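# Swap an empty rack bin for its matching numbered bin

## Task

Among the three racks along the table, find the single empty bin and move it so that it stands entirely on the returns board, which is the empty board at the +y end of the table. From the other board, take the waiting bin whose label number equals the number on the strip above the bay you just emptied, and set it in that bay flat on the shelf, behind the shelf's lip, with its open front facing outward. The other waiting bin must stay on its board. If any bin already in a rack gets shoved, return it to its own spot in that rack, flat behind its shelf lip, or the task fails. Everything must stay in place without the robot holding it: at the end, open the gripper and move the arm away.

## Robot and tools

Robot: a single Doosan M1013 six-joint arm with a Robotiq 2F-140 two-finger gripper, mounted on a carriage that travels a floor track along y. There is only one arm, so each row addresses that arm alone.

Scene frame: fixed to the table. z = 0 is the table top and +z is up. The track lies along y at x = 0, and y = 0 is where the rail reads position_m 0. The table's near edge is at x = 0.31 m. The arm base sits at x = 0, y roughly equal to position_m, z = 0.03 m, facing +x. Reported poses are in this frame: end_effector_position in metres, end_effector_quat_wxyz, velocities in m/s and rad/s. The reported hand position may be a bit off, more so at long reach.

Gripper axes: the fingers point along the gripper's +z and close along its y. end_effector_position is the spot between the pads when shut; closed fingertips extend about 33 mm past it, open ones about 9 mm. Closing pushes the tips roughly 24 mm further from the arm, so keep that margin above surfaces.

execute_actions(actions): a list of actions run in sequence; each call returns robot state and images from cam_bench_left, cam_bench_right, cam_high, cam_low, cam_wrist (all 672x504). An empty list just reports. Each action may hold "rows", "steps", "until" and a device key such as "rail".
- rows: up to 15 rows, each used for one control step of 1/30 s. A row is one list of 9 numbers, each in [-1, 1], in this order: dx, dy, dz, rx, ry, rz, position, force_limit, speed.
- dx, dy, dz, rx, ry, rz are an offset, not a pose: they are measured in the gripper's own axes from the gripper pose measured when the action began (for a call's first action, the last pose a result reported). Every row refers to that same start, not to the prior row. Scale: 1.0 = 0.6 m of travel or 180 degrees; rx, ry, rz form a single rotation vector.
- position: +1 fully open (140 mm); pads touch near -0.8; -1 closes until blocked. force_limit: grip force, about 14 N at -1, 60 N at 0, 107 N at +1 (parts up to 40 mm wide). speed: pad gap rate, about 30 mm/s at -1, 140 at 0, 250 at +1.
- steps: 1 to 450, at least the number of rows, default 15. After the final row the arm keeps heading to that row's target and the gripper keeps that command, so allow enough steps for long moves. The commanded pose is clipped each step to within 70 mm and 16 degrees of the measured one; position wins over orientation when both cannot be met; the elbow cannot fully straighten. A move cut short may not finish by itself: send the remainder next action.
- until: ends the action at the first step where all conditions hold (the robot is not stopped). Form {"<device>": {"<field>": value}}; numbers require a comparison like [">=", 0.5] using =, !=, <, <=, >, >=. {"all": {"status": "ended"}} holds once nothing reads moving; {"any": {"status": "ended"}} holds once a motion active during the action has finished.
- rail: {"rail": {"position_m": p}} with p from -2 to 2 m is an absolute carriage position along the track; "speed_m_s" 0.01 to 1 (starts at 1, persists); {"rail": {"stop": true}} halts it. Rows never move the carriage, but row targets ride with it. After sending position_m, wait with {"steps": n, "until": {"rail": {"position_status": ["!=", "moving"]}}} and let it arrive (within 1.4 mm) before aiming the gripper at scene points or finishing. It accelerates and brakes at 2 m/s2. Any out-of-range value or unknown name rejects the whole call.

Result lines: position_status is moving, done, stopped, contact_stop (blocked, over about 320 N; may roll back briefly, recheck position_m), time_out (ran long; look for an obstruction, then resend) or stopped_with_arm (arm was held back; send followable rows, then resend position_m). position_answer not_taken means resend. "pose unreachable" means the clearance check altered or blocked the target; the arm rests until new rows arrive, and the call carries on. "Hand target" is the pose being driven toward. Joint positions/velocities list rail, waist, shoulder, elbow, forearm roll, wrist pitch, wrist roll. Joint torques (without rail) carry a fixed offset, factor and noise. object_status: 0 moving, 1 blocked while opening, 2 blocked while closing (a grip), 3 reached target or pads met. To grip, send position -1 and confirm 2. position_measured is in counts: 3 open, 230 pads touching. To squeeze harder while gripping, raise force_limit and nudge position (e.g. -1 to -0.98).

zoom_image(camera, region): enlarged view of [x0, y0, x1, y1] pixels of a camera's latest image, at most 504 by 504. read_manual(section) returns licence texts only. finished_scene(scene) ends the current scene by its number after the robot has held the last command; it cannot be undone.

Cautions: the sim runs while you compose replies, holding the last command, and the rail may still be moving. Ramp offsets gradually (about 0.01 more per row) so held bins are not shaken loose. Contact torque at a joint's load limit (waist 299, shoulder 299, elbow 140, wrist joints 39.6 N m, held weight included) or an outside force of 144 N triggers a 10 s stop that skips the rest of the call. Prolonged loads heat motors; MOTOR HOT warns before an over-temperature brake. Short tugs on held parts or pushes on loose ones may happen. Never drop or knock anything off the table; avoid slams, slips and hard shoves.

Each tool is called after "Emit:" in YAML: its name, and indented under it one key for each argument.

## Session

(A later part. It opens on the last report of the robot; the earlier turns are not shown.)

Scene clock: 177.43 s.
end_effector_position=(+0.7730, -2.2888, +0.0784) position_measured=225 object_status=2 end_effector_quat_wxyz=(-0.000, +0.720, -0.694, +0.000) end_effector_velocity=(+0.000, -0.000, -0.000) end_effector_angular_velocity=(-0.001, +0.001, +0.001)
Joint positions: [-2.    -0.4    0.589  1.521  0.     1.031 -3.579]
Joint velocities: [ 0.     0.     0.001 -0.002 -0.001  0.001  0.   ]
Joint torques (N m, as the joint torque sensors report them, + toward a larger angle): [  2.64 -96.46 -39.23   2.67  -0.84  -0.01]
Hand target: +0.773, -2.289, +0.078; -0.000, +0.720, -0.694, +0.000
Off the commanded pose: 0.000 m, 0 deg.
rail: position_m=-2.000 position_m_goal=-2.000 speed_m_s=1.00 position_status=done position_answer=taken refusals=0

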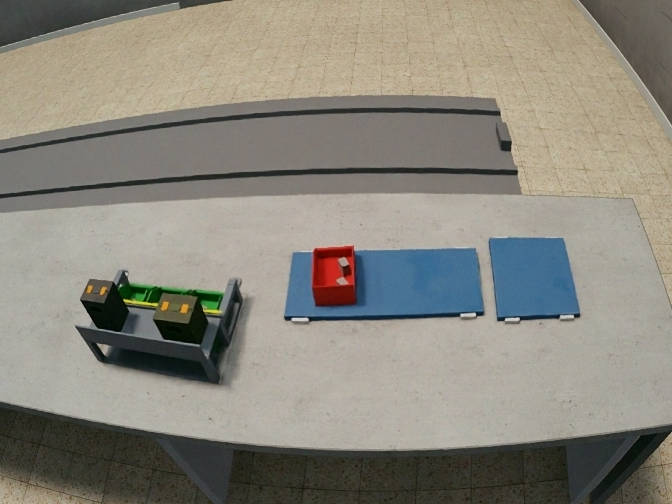

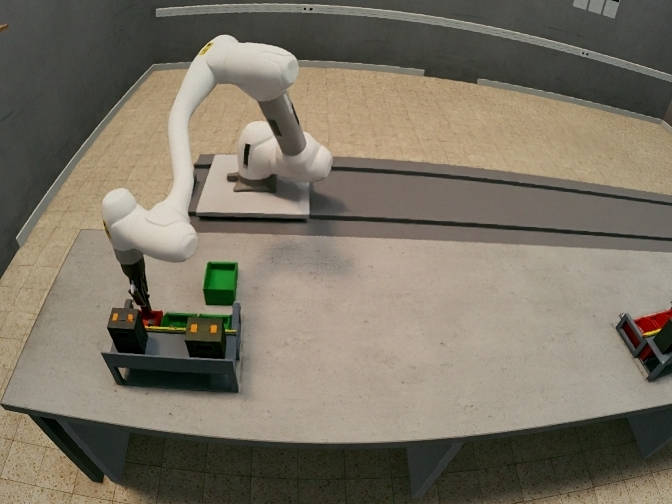

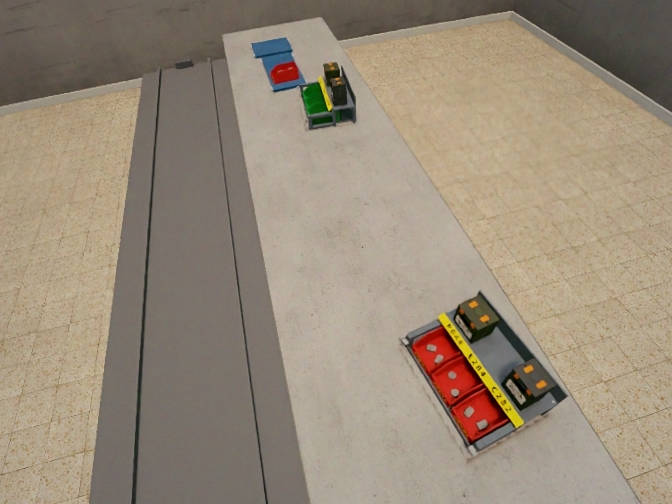

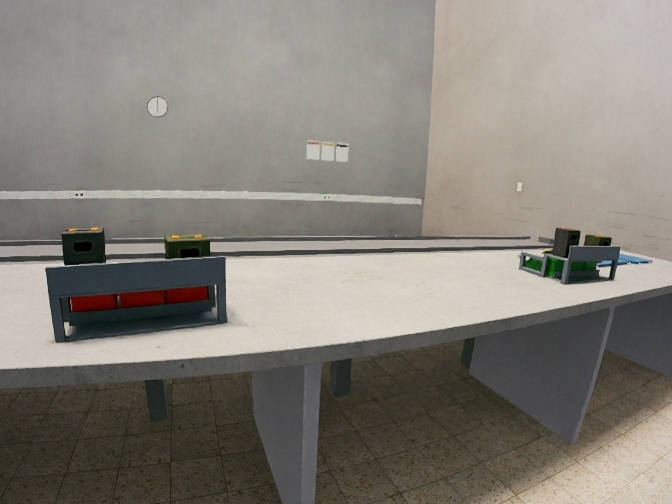

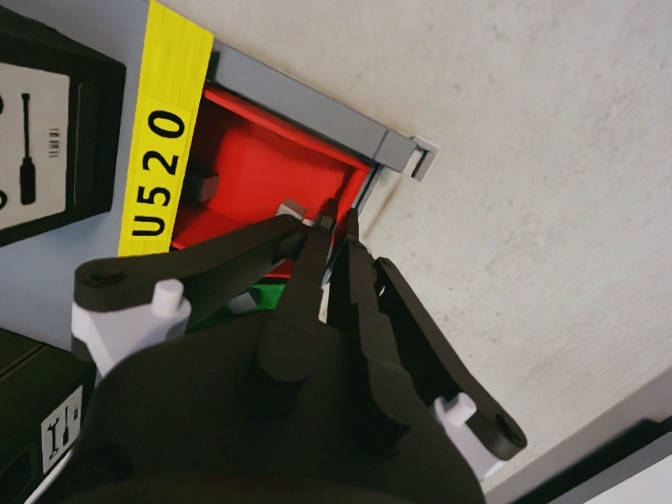

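Lower to 0.062, release, lift.

Emit:
execute_actions:
  actions:
    - {"rows":[[0,0,0.004,0,0,0,-1,1,-0.5],[0,0,0.009,0,0,0,-1,1,-0.5],[0,0,0.014,0,0,0,-1,1,-0.5],[0,0,0.019,0,0,0,-1,1,-0.5],[0,0,0.023,0,0,0,-1,1,-0.5],[0,0,0.027,0,0,0,-1,1,-0.5]],"steps":16}
    - {"rows":[[0,0,0,0,0,0,-0.45,1,-0.5]],"steps":14}
    - {"rows":[[0,0,-0.03,0,0,0,-0.45,1,0],[0,0,-0.07,0,0,0,-0.45,1,0],[0,0,-0.11,0,0,0,-0.45,1,0]],"steps":18}

Emit:
zoom_image:
  camera: "cam_wrist"
  region: [200, 60, 440, 300]

Scene clock: 182.27 s.
end_effector_position=(+0.7730, -2.2888, +0.1282) position_measured=186 object_status=3 end_effector_quat_wxyz=(-0.000, +0.720, -0.694, +0.000) end_effector_velocity=(+0.000, -0.000, +0.000) end_effector_angular_velocity=(-0.000, -0.000, +0.000)
Joint positions: [-2.    -0.4    0.551  1.484  0.     1.106 -3.579]
Joint velocities: [ 0.  0. -0. -0. -0.  0.  0.]
Joint torques (N m, as the joint torque sensors report them, + toward a larger angle): [  2.67 -90.77 -38.72   3.13  -0.48   0.03]
Hand target: +0.773, -2.289, +0.128; -0.000, +0.720, -0.694, +0.000
Off the commanded pose: 0.000 m, 0 deg.
rail: position_m=-2.000 position_m_goal=-2.000 speed_m_s=1.00 position_status=done position_answer=taken refusals=0

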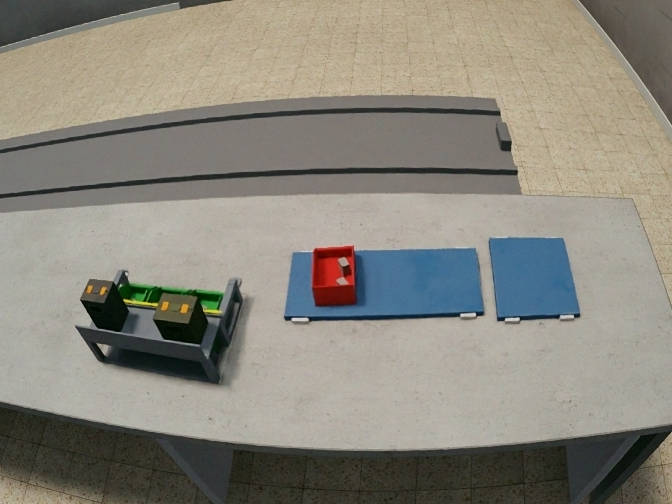

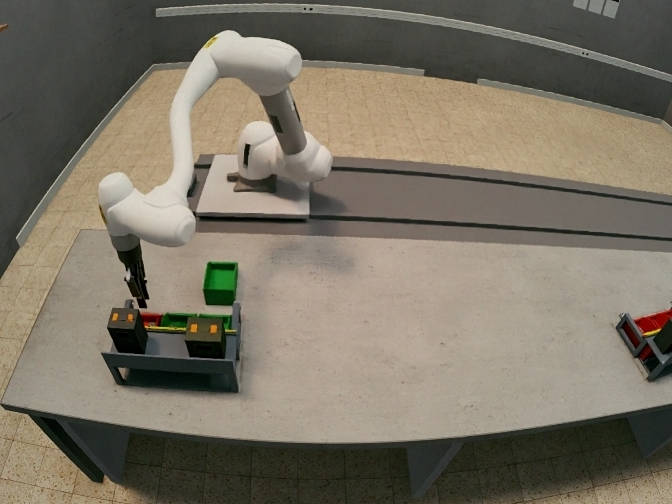

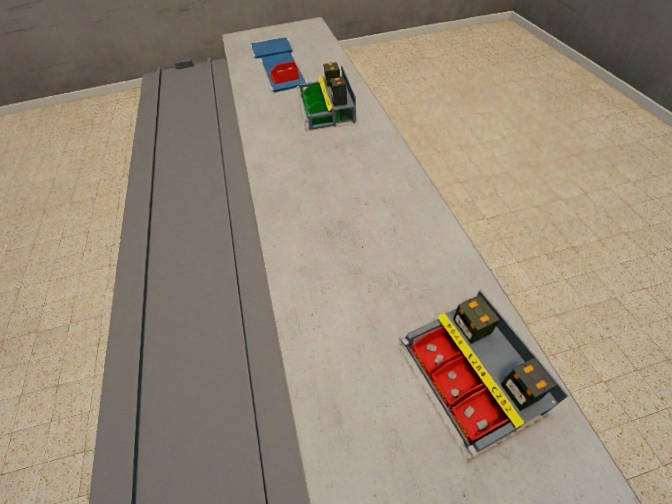

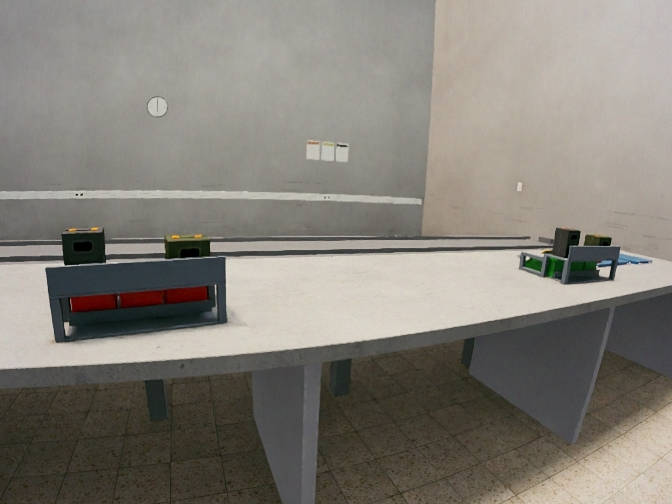

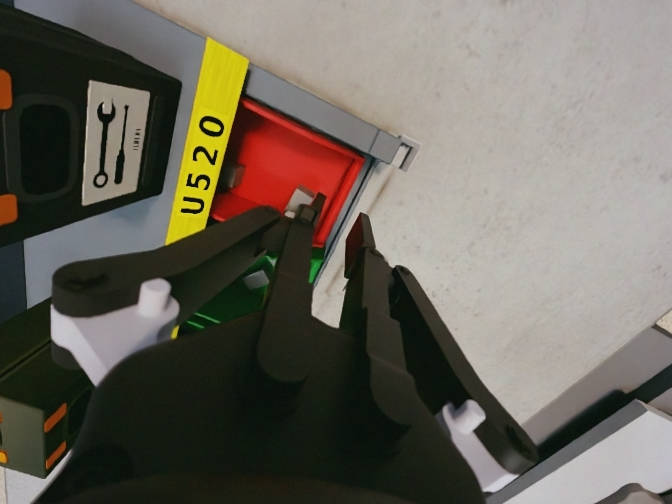

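Region (200, 60, 440, 300) of cam_wrist's 672x504 image, scaled by 2.100, with more detail than that image has.

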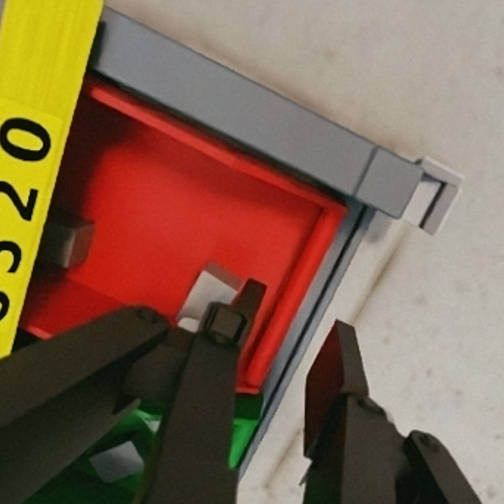

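Emit:
execute_actions:
  actions:
    - {"rows":[[-0.03,0.04,0,0,0,0,-0.45,1,0],[-0.08,0.1,0,0,0,0,-0.45,1,0],[-0.15,0.17,0,0,0,0,-0.45,1,0],[-0.23,0.25,0,0,0,0,-0.45,1,0],[-0.31,0.34,0,0,0,0,-0.45,1,0],[-0.387,0.4175,0,0,0,-0.001,-0.45,1,0]],"steps":36}
    - {"rows":[[0,0,0.02,0,0,0,-0.45,1,0],[0,0,0.04,0,0,0,-0.45,1,0],[0,0,0.06,0,0,0,-0.45,1,0],[0,0,0.08,0,0,0,-0.45,1,0],[0,0,0.1,0,0,0,-0.45,1,0],[0,0,0.12,0,0,0,-0.45,1,0],[0,0,0.139,0,0,0,-0.45,1,0]],"steps":22}
    - {"rows":[[0,0,0,0,0,0,-1,1,-0.5]],"steps":25}

Scene clock: 190.43 s.
end_effector_position=(+0.5144, -2.0656, +0.0453) position_measured=224 object_status=2 end_effector_quat_wxyz=(-0.001, +0.722, -0.692, +0.000) end_effector_velocity=(-0.000, +0.000, -0.000) end_effector_angular_velocity=(+0.000, +0.000, -0.000)
Joint positions: [-2.    -0.194  0.222  2.171  0.001  0.748 -3.377]
Joint velocities: [ 0. -0.  0.  0.  0.  0. -0.]
Joint torques (N m, as the joint torque sensors report them, + toward a larger angle): [  2.37 -39.46 -23.4    2.03  -2.32  -0.05]
Hand target: +0.514, -2.066, +0.045; -0.000, +0.722, -0.692, +0.000
Off the commanded pose: 0.000 m, 0 deg.
rail: position_m=-2.000 position_m_goal=-2.000 speed_m_s=1.00 position_status=done position_answer=taken refusals=0

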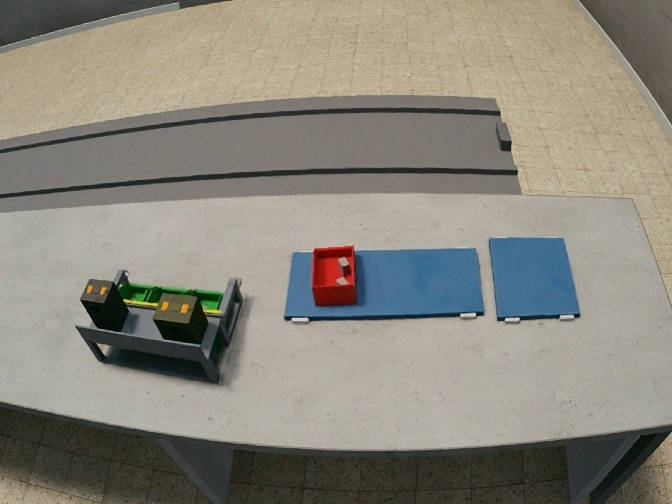

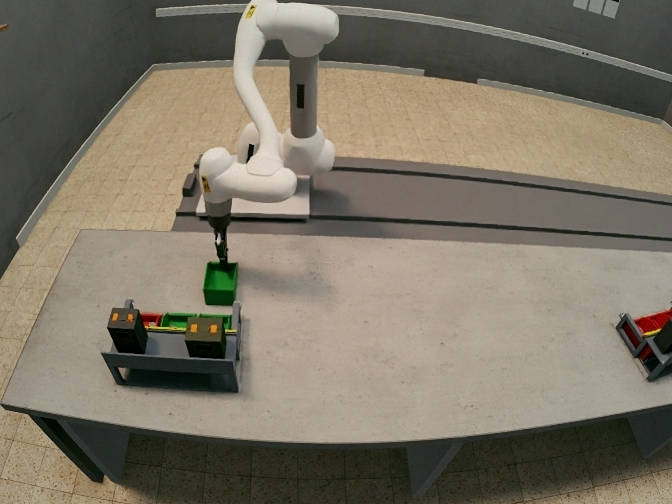

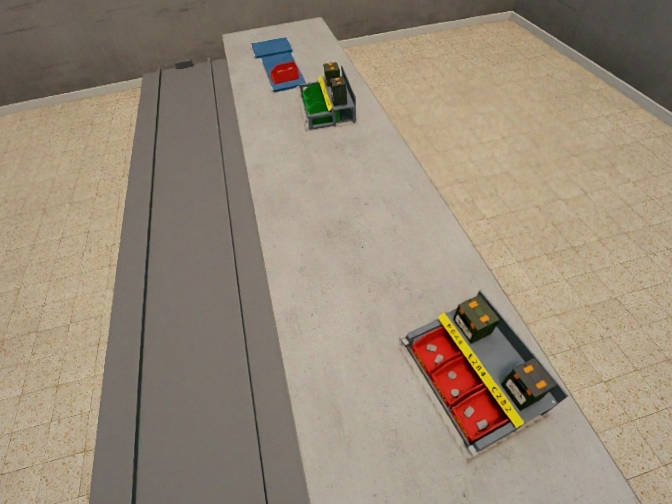

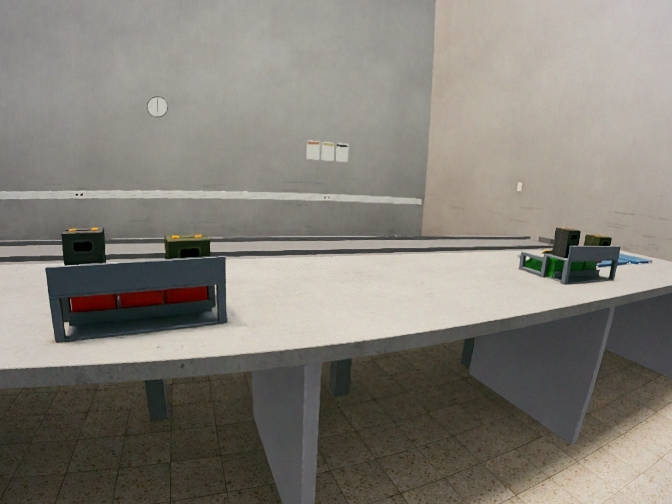

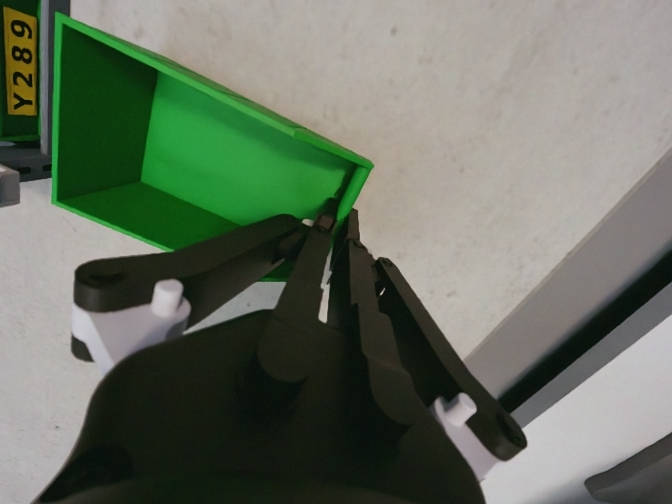

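Emit:
execute_actions:
  actions:
    - {"rows":[[0,0,-0.005,0,0,0,-1,1,-0.5],[0,0,-0.012,0,0,0,-1,1,-0.5],[0,0,-0.02,0,0,0,-1,1,-0.5],[0,0,-0.03,0,0,0,-1,1,-0.5],[0,0.004,-0.041,0,0,0,-1,1,-0.5],[0,0.01,-0.052,0,0,0,-1,1,-0.5],[0,0.017,-0.063,0,0,0,-1,1,-0.5],[0,0.024,-0.074,0,0,0,-1,1,-0.5],[0,0.031,-0.085,0,0,0,-1,1,-0.5],[0,0.038,-0.096,0,0,0,-1,1,-0.5],[0,0.045,-0.107,0,0,0,-1,1,-0.5],[0,0.052,-0.118,0,0,0,-1,1,-0.5],[0,0.059,-0.129,0,0,0,-1,1,-0.5],[0,0.066,-0.14,0,0,0,-1,1,-0.5],[0,0.07,-0.15,0,0,0,-1,1,-0.5]],"steps":20}
    - {"rail":{"position_m":2.0,"speed_m_s":1.0},"rows":[[0,0.008,-0.006,0,0,0.001,-1,1,-0.5],[0,0.017,-0.013,0,0,0.002,-1,1,-0.5],[0,0.026,-0.02,0,0,0.003,-1,1,-0.5],[0,0.035,-0.027,0,0,0.004,-1,1,-0.5],[0,0.044,-0.034,0,0,0.005,-1,1,-0.5],[0,0.053,-0.041,0,0,0.006,-1,1,-0.5],[0,0.062,-0.048,0,0,0.007,-1,1,-0.5],[0,0.071,-0.055,0,0,0.008,-1,1,-0.5],[0,0.08,-0.062,0,0,0.009,-1,1,-0.5],[0,0.089,-0.069,0,0,0.01,-1,1,-0.5],[0,0.098,-0.076,0,0,0.011,-1,1,-0.5],[0,0.107,-0.083,0,0,0.012,-1,1,-0.5],[0,0.116,-0.09,0,0,0.0125,-1,1,-0.5],[0,0.125,-0.097,0,0,0.0125,-1,1,-0.5],[0,0.13,-0.1,0,0,0.0125,-1,1,-0.5]],"steps":25}
    - {"rows":[[-0.008,0,0,0,0,0,-1,1,-0.5],[-0.02,0,0,0,0,0,-1,1,-0.5],[-0.034,0,0,0,0,0,-1,1,-0.5],[-0.05,0,0,0,0,0,-1,1,-0.5],[-0.066,0,0,0,0,0,-1,1,-0.5],[-0.082,0,0,0,0,0,-1,1,-0.5],[-0.098,0,0,0,0,0,-1,1,-0.5],[-0.114,0,0,0,0,0,-1,1,-0.5],[-0.13,0,0,0,0,0,-1,1,-0.5],[-0.146,0,0,0,0,0,-1,1,-0.5],[-0.16,0,0,0,0,0,-1,1,-0.5],[-0.172,0,0,0,0,0,-1,1,-0.5],[-0.182,0,0,0,0,0,-1,1,-0.5],[-0.19,0,0,0,0,0,-1,1,-0.5],[-0.195,0,0,0,0,0,-1,1,-0.5]],"steps":25}
    - {"rows":[[-0.008,0,0,0,0,0,-1,1,-0.5],[-0.02,0,0,0,0,0,-1,1,-0.5],[-0.034,0,0,0,0,0,-1,1,-0.5],[-0.05,0,0,0,0,0,-1,1,-0.5],[-0.066,0,0,0,0,0,-1,1,-0.5],[-0.082,0,0,0,0,0,-1,1,-0.5],[-0.098,0,0,0,0,0,-1,1,-0.5],[-0.114,0,0,0,0,0,-1,1,-0.5],[-0.13,0,0,0,0,0,-1,1,-0.5],[-0.146,0,0,0,0,0,-1,1,-0.5],[-0.16,0,0,0,0,0,-1,1,-0.5],[-0.172,0,0,0,0,0,-1,1,-0.5],[-0.182,0,0,0,0,0,-1,1,-0.5],[-0.19,0,0,0,0,0,-1,1,-0.5],[-0.195,0,0,0,0,0,-1,1,-0.5]],"steps":25}
    - {"rows":[[-0.008,0,0,0,0,0,-1,1,-0.5],[-0.02,0,0,0,0,0,-1,1,-0.5],[-0.034,0,0,0,0,0,-1,1,-0.5],[-0.05,0,0,0,0,0,-1,1,-0.5],[-0.066,0,0,0,0,0,-1,1,-0.5],[-0.082,0,0,0,0,0,-1,1,-0.5],[-0.098,0,0,0,0,0,-1,1,-0.5],[-0.114,0,0,0,0,0,-1,1,-0.5],[-0.13,0,0,0,0,0,-1,1,-0.5],[-0.146,0,0,0,0,0,-1,1,-0.5],[-0.16,0,0,0,0,0,-1,1,-0.5],[-0.172,0,0,0,0,0,-1,1,-0.5],[-0.182,0,0,0,0,0,-1,1,-0.5],[-0.19,0,0,0,0,0,-1,1,-0.5],[-0.195,0,0,0,0,0,-1,1,-0.5]],"steps":200,"until":{"rail":{"position_status":["!=","moving"]}}}

Scene clock: 211.40 s.
end_effector_position=(+0.3944, +2.2811, +0.1949) position_measured=224 object_status=2 end_effector_quat_wxyz=(-0.001, +0.708, -0.706, -0.000) end_effector_velocity=(-0.000, -0.000, +0.001) end_effector_angular_velocity=(+0.001, -0.001, -0.000)
Joint positions: [ 2.     0.548 -0.006  2.091  0.001  1.055 -2.596]
Joint velocities: [ 0.    -0.    -0.002 -0.    -0.    -0.     0.   ]
Joint torques (N m, as the joint torque sensors report them, + toward a larger angle): [  3.8  -40.79 -38.84   2.93  -0.4    0.05]
Hand target: +0.394, +2.281, +0.195; -0.001, +0.708, -0.706, -0.000
Off the commanded pose: 0.000 m, 0 deg.
rail: position_m=2.000 position_m_goal=2.000 speed_m_s=1.00 position_status=done position_answer=taken refusals=0

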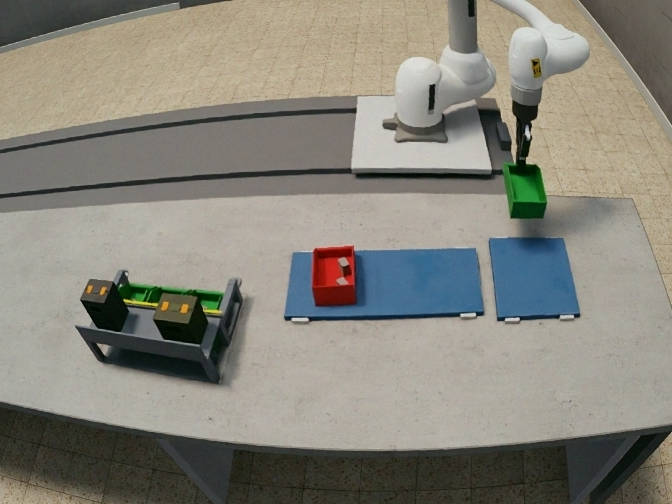

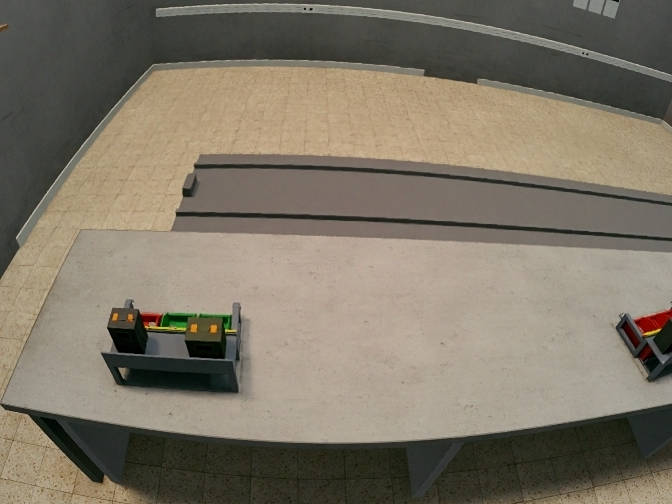

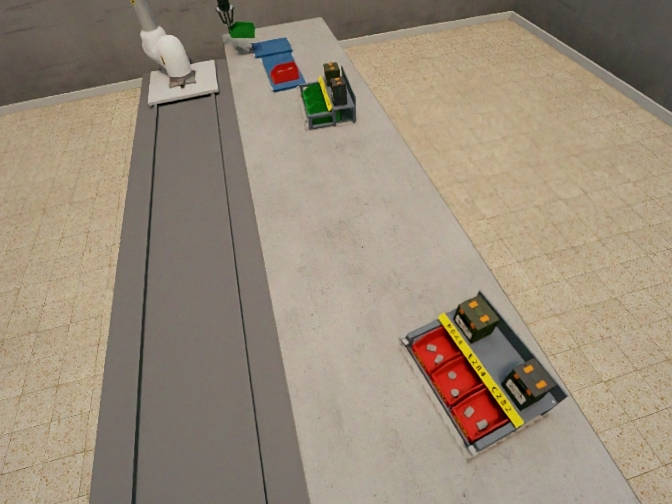

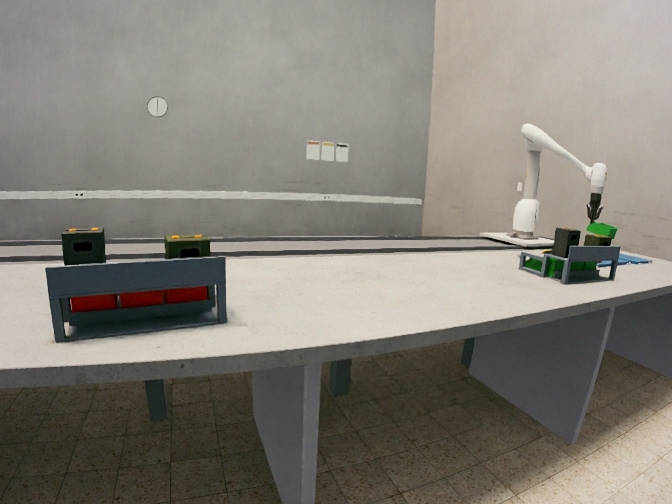

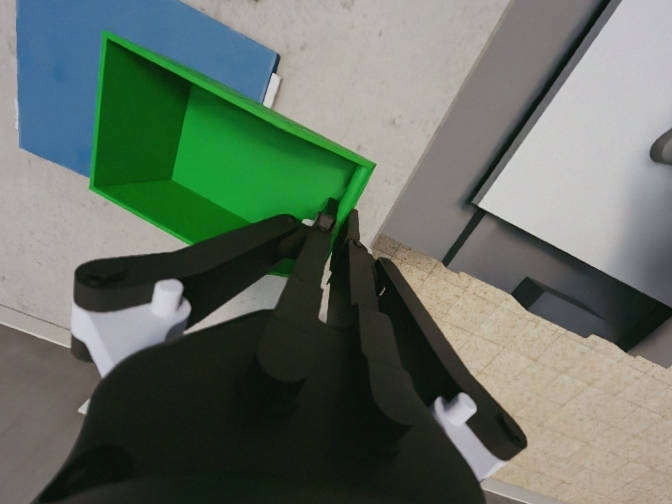

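Emit:
execute_actions:
  actions:
    - {"rows":[[0,-0.004,0.002,0,0,0,-1,1,-0.5],[0,-0.01,0.005,0,0,0,-1,1,-0.5],[0,-0.018,0.009,0,0,0,-1,1,-0.5],[0,-0.028,0.014,0,0,0,-1,1,-0.5],[0,-0.039,0.019,0,0,0,-1,1,-0.5],[0,-0.05,0.024,0,0,0,-1,1,-0.5],[0,-0.061,0.029,0,0,0,-1,1,-0.5],[0,-0.072,0.034,0,0,0,-1,1,-0.5],[0,-0.083,0.039,0,0,0,-1,1,-0.5],[0,-0.094,0.044,0,0,0,-1,1,-0.5],[0,-0.105,0.049,0,0,0,-1,1,-0.5],[0,-0.116,0.054,0,0,0,-1,1,-0.5],[0,-0.127,0.059,0,0,0,-1,1,-0.5],[0,-0.138,0.064,0,0,0,-1,1,-0.5],[0,-0.149,0.069,0,0,0,-1,1,-0.5]],"steps":15}
    - {"rows":[[0,-0.044,0.02,0,0,0,-1,1,-0.5],[0,-0.055,0.025,0,0,0,-1,1,-0.5],[0,-0.066,0.03,0,0,0,-1,1,-0.5],[0,-0.077,0.035,0,0,0,-1,1,-0.5],[0,-0.088,0.04,0,0,0,-1,1,-0.5],[0,-0.099,0.045,0,0,0,-1,1,-0.5],[0,-0.11,0.05,0,0,0,-1,1,-0.5],[0,-0.121,0.055,0,0,0,-1,1,-0.5],[0,-0.132,0.06,0,0,0,-1,1,-0.5],[0,-0.143,0.065,0,0,0,-1,1,-0.5],[0,-0.154,0.07,0,0,0,-1,1,-0.5],[0,-0.165,0.075,0,0,0,-1,1,-0.5],[0,-0.176,0.08,0,0,0,-1,1,-0.5],[0,-0.186,0.084,0,0,0,-1,1,-0.5],[0,-0.195,0.087,0,0,0,-1,1,-0.5]],"steps":24}

Emit:
zoom_image:
  camera: "cam_bench_left"
  region: [440, 150, 620, 330]

Emit:
zoom_image:
  camera: "cam_low"
  region: [560, 190, 672, 280]

Scene clock: 219.87 s.
end_effector_position=(+0.5814, +2.2804, +0.1097) position_measured=224 object_status=2 end_effector_quat_wxyz=(-0.001, +0.708, -0.706, +0.000) end_effector_velocity=(+0.000, +0.000, -0.001) end_effector_angular_velocity=(+0.000, +0.001, -0.000)
Joint positions: [ 2.     0.396  0.316  1.885  0.     0.939 -2.748]
Joint velocities: [ 0.    -0.     0.002 -0.001  0.001  0.    -0.   ]
Joint torques (N m, as the joint torque sensors report them, + toward a larger angle): [  2.73 -68.74 -35.27   2.89  -0.56   0.04]
Hand target: +0.581, +2.280, +0.110; -0.001, +0.708, -0.706, -0.000
Off the commanded pose: 0.000 m, 0 deg.
rail: position_m=2.000 position_m_goal=2.000 speed_m_s=1.00 position_status=done position_answer=taken refusals=0

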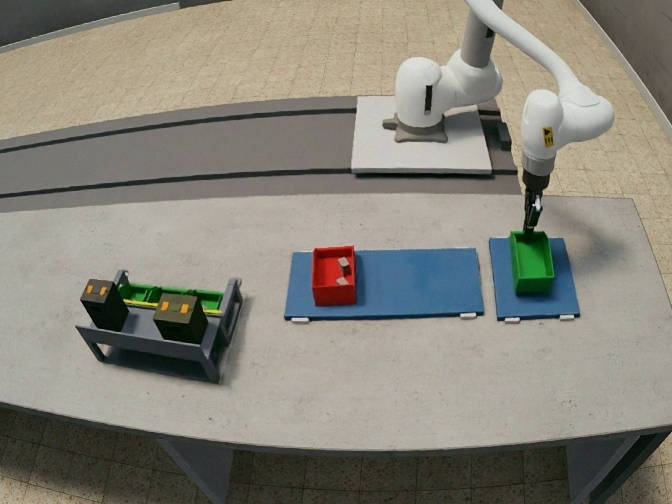

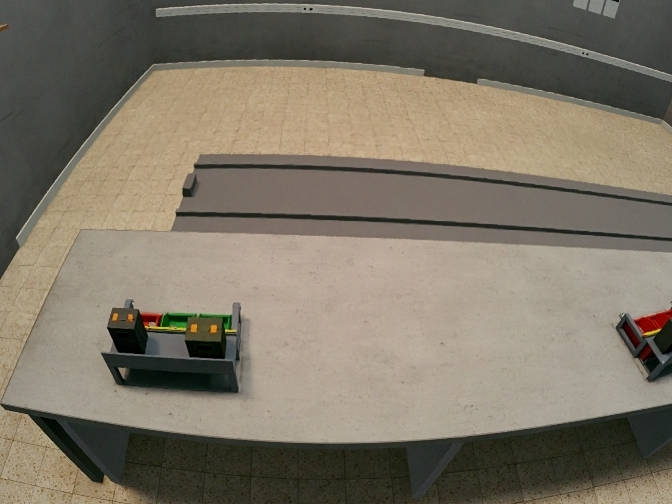

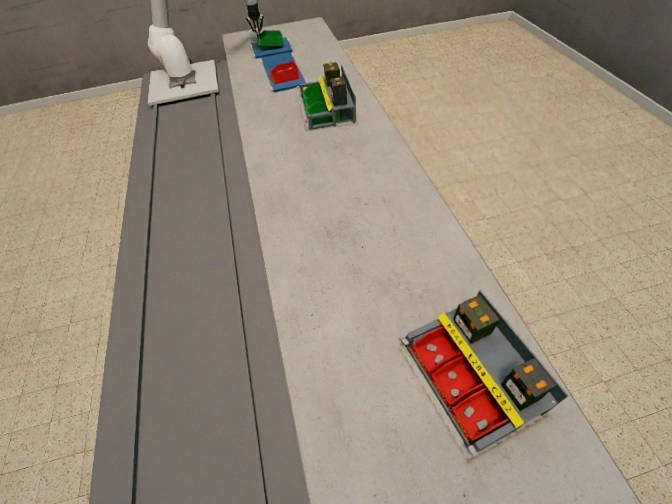

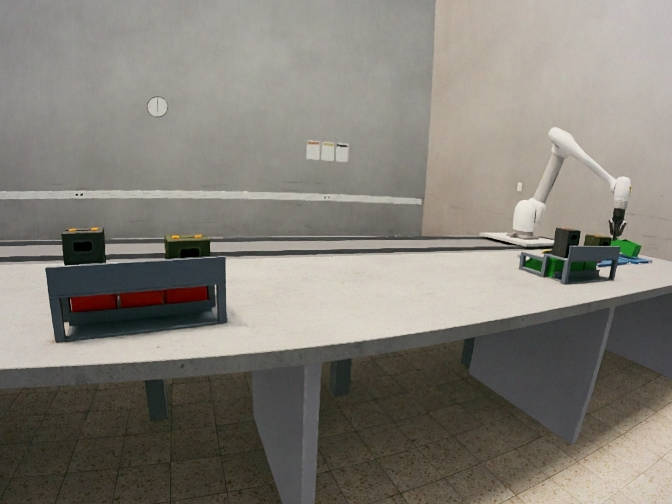

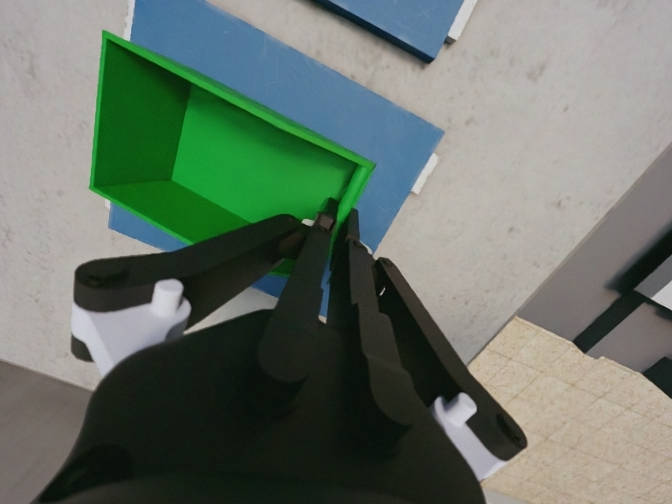

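Region (440, 150, 620, 330) of cam_bench_left's 672x504 image, scaled by 2.800, with more detail than that image has.

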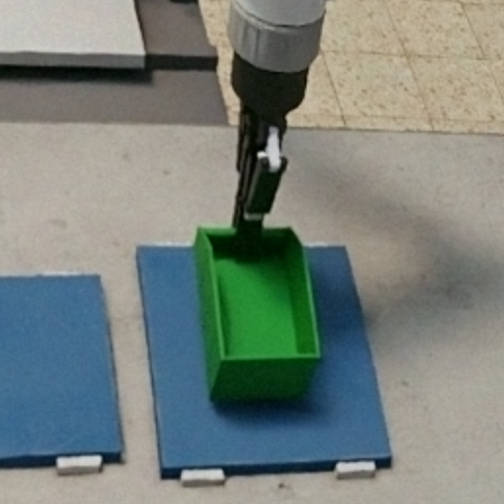

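Region (560, 190, 672, 280) of cam_low's 672x504 image, scaled by 4.500, with more detail than that image has; it fills the top 405 rows of this view, and the rest is white.

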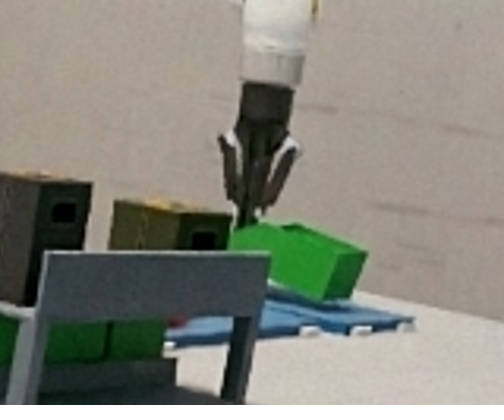

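Emit:
execute_actions:
  actions:
    - {"rows":[[0,0,0,0.006,0,0,-1,1,-0.5],[0,0,0,0.012,0,0,-1,1,-0.5],[0,0,0,0.018,0,0,-1,1,-0.5],[0,0,0,0.024,0,0,-1,1,-0.5],[0,0,0.004,0.03,0,0,-1,1,-0.5],[0,0,0.008,0.036,0,0,-1,1,-0.5],[0,0,0.012,0.042,0,0,-1,1,-0.5],[0,0,0.016,0.048,0,0,-1,1,-0.5],[0,0,0.02,0.054,0,0,-1,1,-0.5],[0,0,0.025,0.06,0,0,-1,1,-0.5]],"steps":20}

Emit:
zoom_image:
  camera: "cam_low"
  region: [560, 190, 672, 280]

Scene clock: 224.80 s.
end_effector_position=(+0.5814, +2.2806, +0.0948) position_measured=224 object_status=2 end_effector_quat_wxyz=(-0.067, +0.705, -0.703, +0.067) end_effector_velocity=(-0.000, -0.000, -0.000) end_effector_angular_velocity=(-0.001, -0.001, -0.001)
Joint positions: [ 2.     0.437  0.263  2.008 -0.122  0.703 -2.62 ]
Joint velocities: [ 0.     0.001 -0.     0.001 -0.003 -0.002  0.004]
Joint torques (N m, as the joint torque sensors report them, + toward a larger angle): [  2.58 -60.65 -33.06   2.48  -1.36   0.28]
Hand target: +0.581, +2.281, +0.095; -0.067, +0.705, -0.703, +0.067
Off the commanded pose: 0.000 m, 0 deg.
rail: position_m=2.000 position_m_goal=2.000 speed_m_s=1.00 position_status=done position_answer=taken refusals=0

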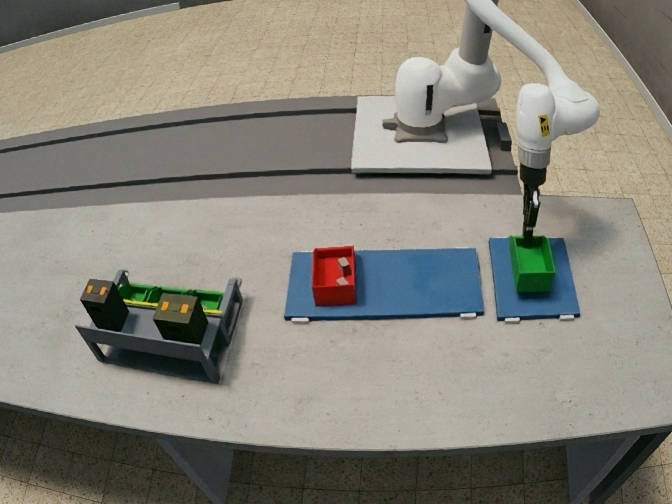

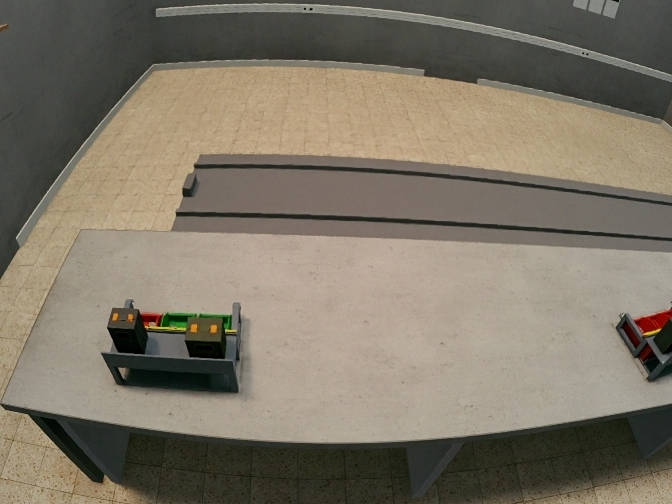

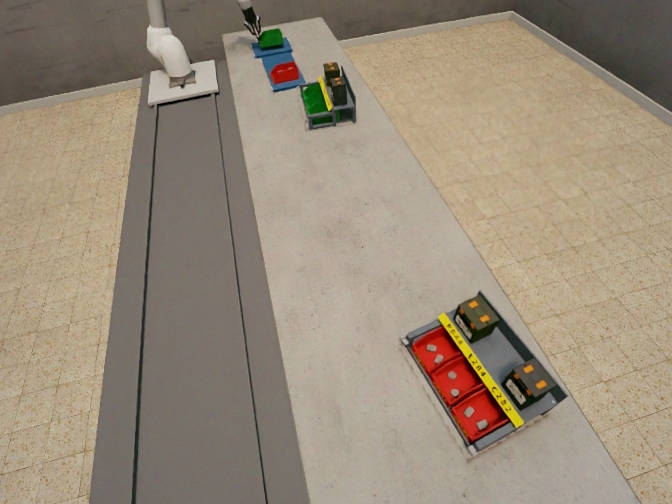

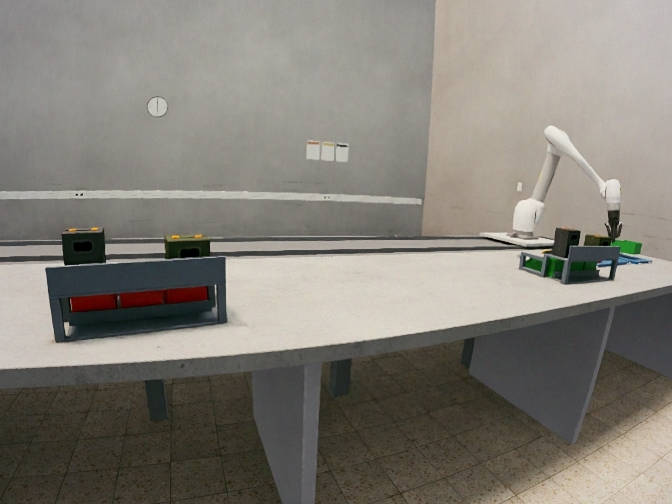

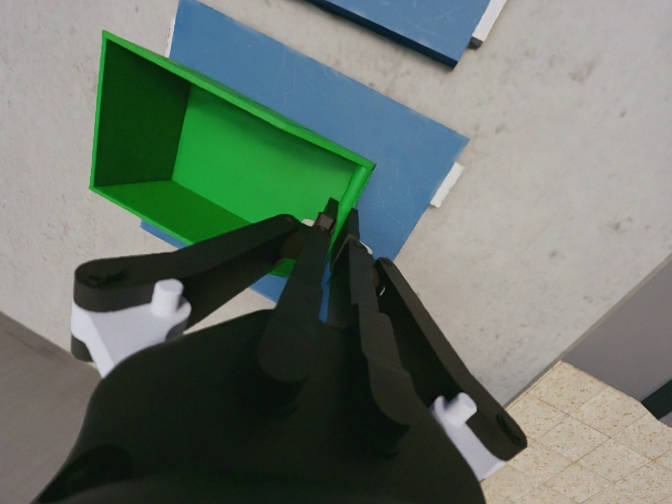

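Region (560, 190, 672, 280) of cam_low's 672x504 image, scaled by 4.500, with more detail than that image has; it fills the top 405 rows of this view, and the rest is white.

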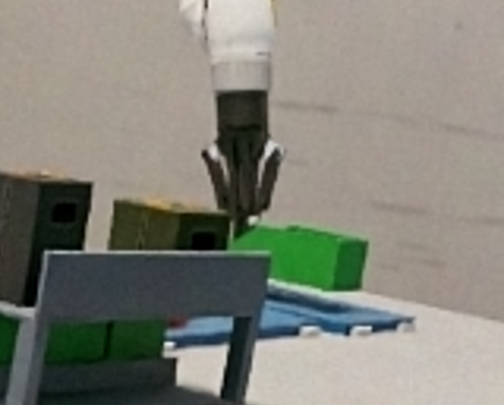

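Emit:
execute_actions:
  actions:
    - {"rows":[[0,0.001,0.005,0,0,0,-1,1,-0.5],[0,0.002,0.01,0,0,0,-1,1,-0.5],[0,0.003,0.015,0,0,0,-1,1,-0.5],[0,0.004,0.02,0,0,0,-1,1,-0.5],[0,0.005,0.025,0,0,0,-1,1,-0.5],[0,0.0057,0.03,0,0,0,-1,1,-0.5]],"steps":15}

Emit:
zoom_image:
  camera: "cam_low"
  region: [560, 190, 672, 280]

Scene clock: 228.33 s.
end_effector_position=(+0.5814, +2.2806, +0.0765) position_measured=224 object_status=2 end_effector_quat_wxyz=(-0.067, +0.705, -0.703, +0.066) end_effector_velocity=(-0.000, -0.000, -0.000) end_effector_angular_velocity=(-0.000, +0.000, -0.000)
Joint positions: [ 2.     0.437  0.284  2.021 -0.127  0.668 -2.613]
Joint velocities: [ 0. -0.  0.  0. -0. -0.  0.]
Joint torques (N m, as the joint torque sensors report them, + toward a larger angle): [  2.43 -61.85 -33.16   2.18  -1.08   0.07]
Hand target: +0.581, +2.281, +0.076; -0.067, +0.705, -0.703, +0.066
Off the commanded pose: 0.000 m, 0 deg.
rail: position_m=2.000 position_m_goal=2.000 speed_m_s=1.00 position_status=done position_answer=taken refusals=0

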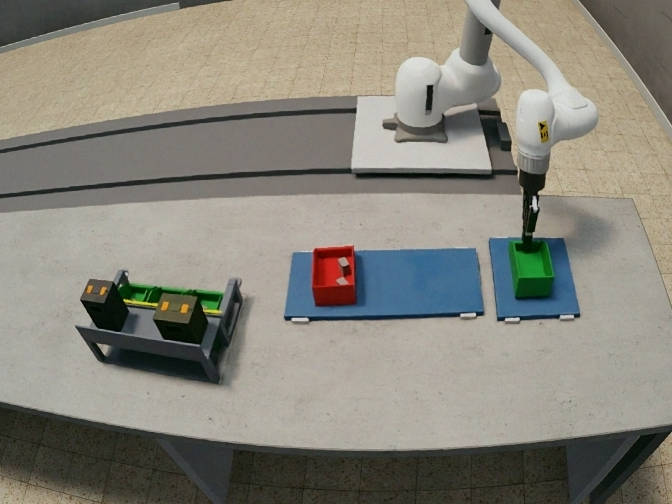

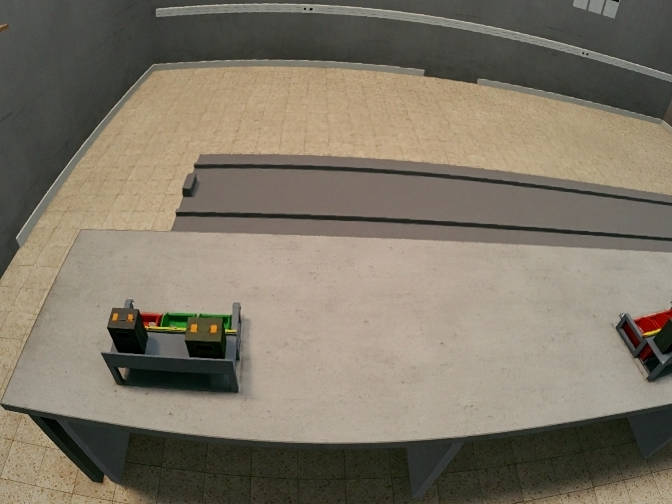

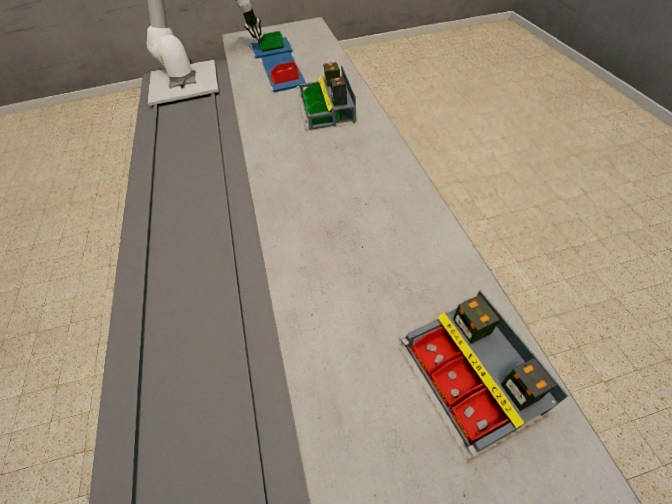

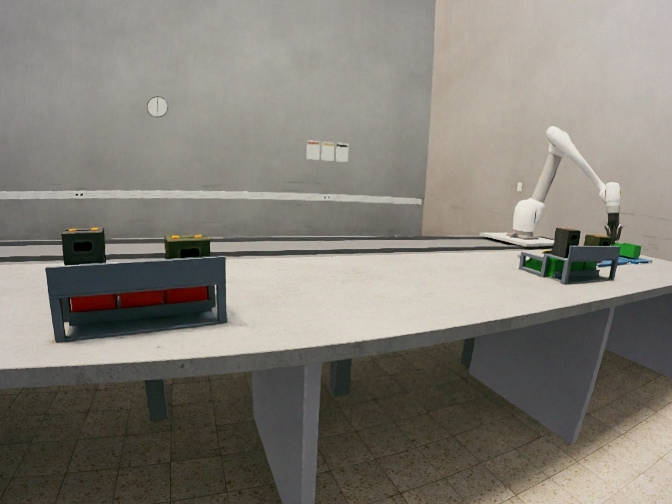

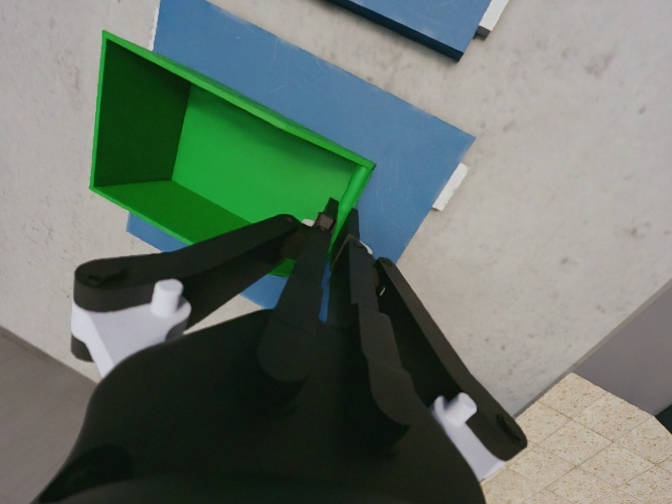

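Region (560, 190, 672, 280) of cam_low's 672x504 image, scaled by 4.500, with more detail than that image has; it fills the top 405 rows of this view, and the rest is white.

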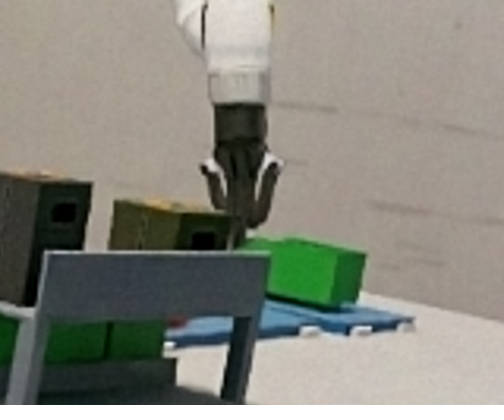

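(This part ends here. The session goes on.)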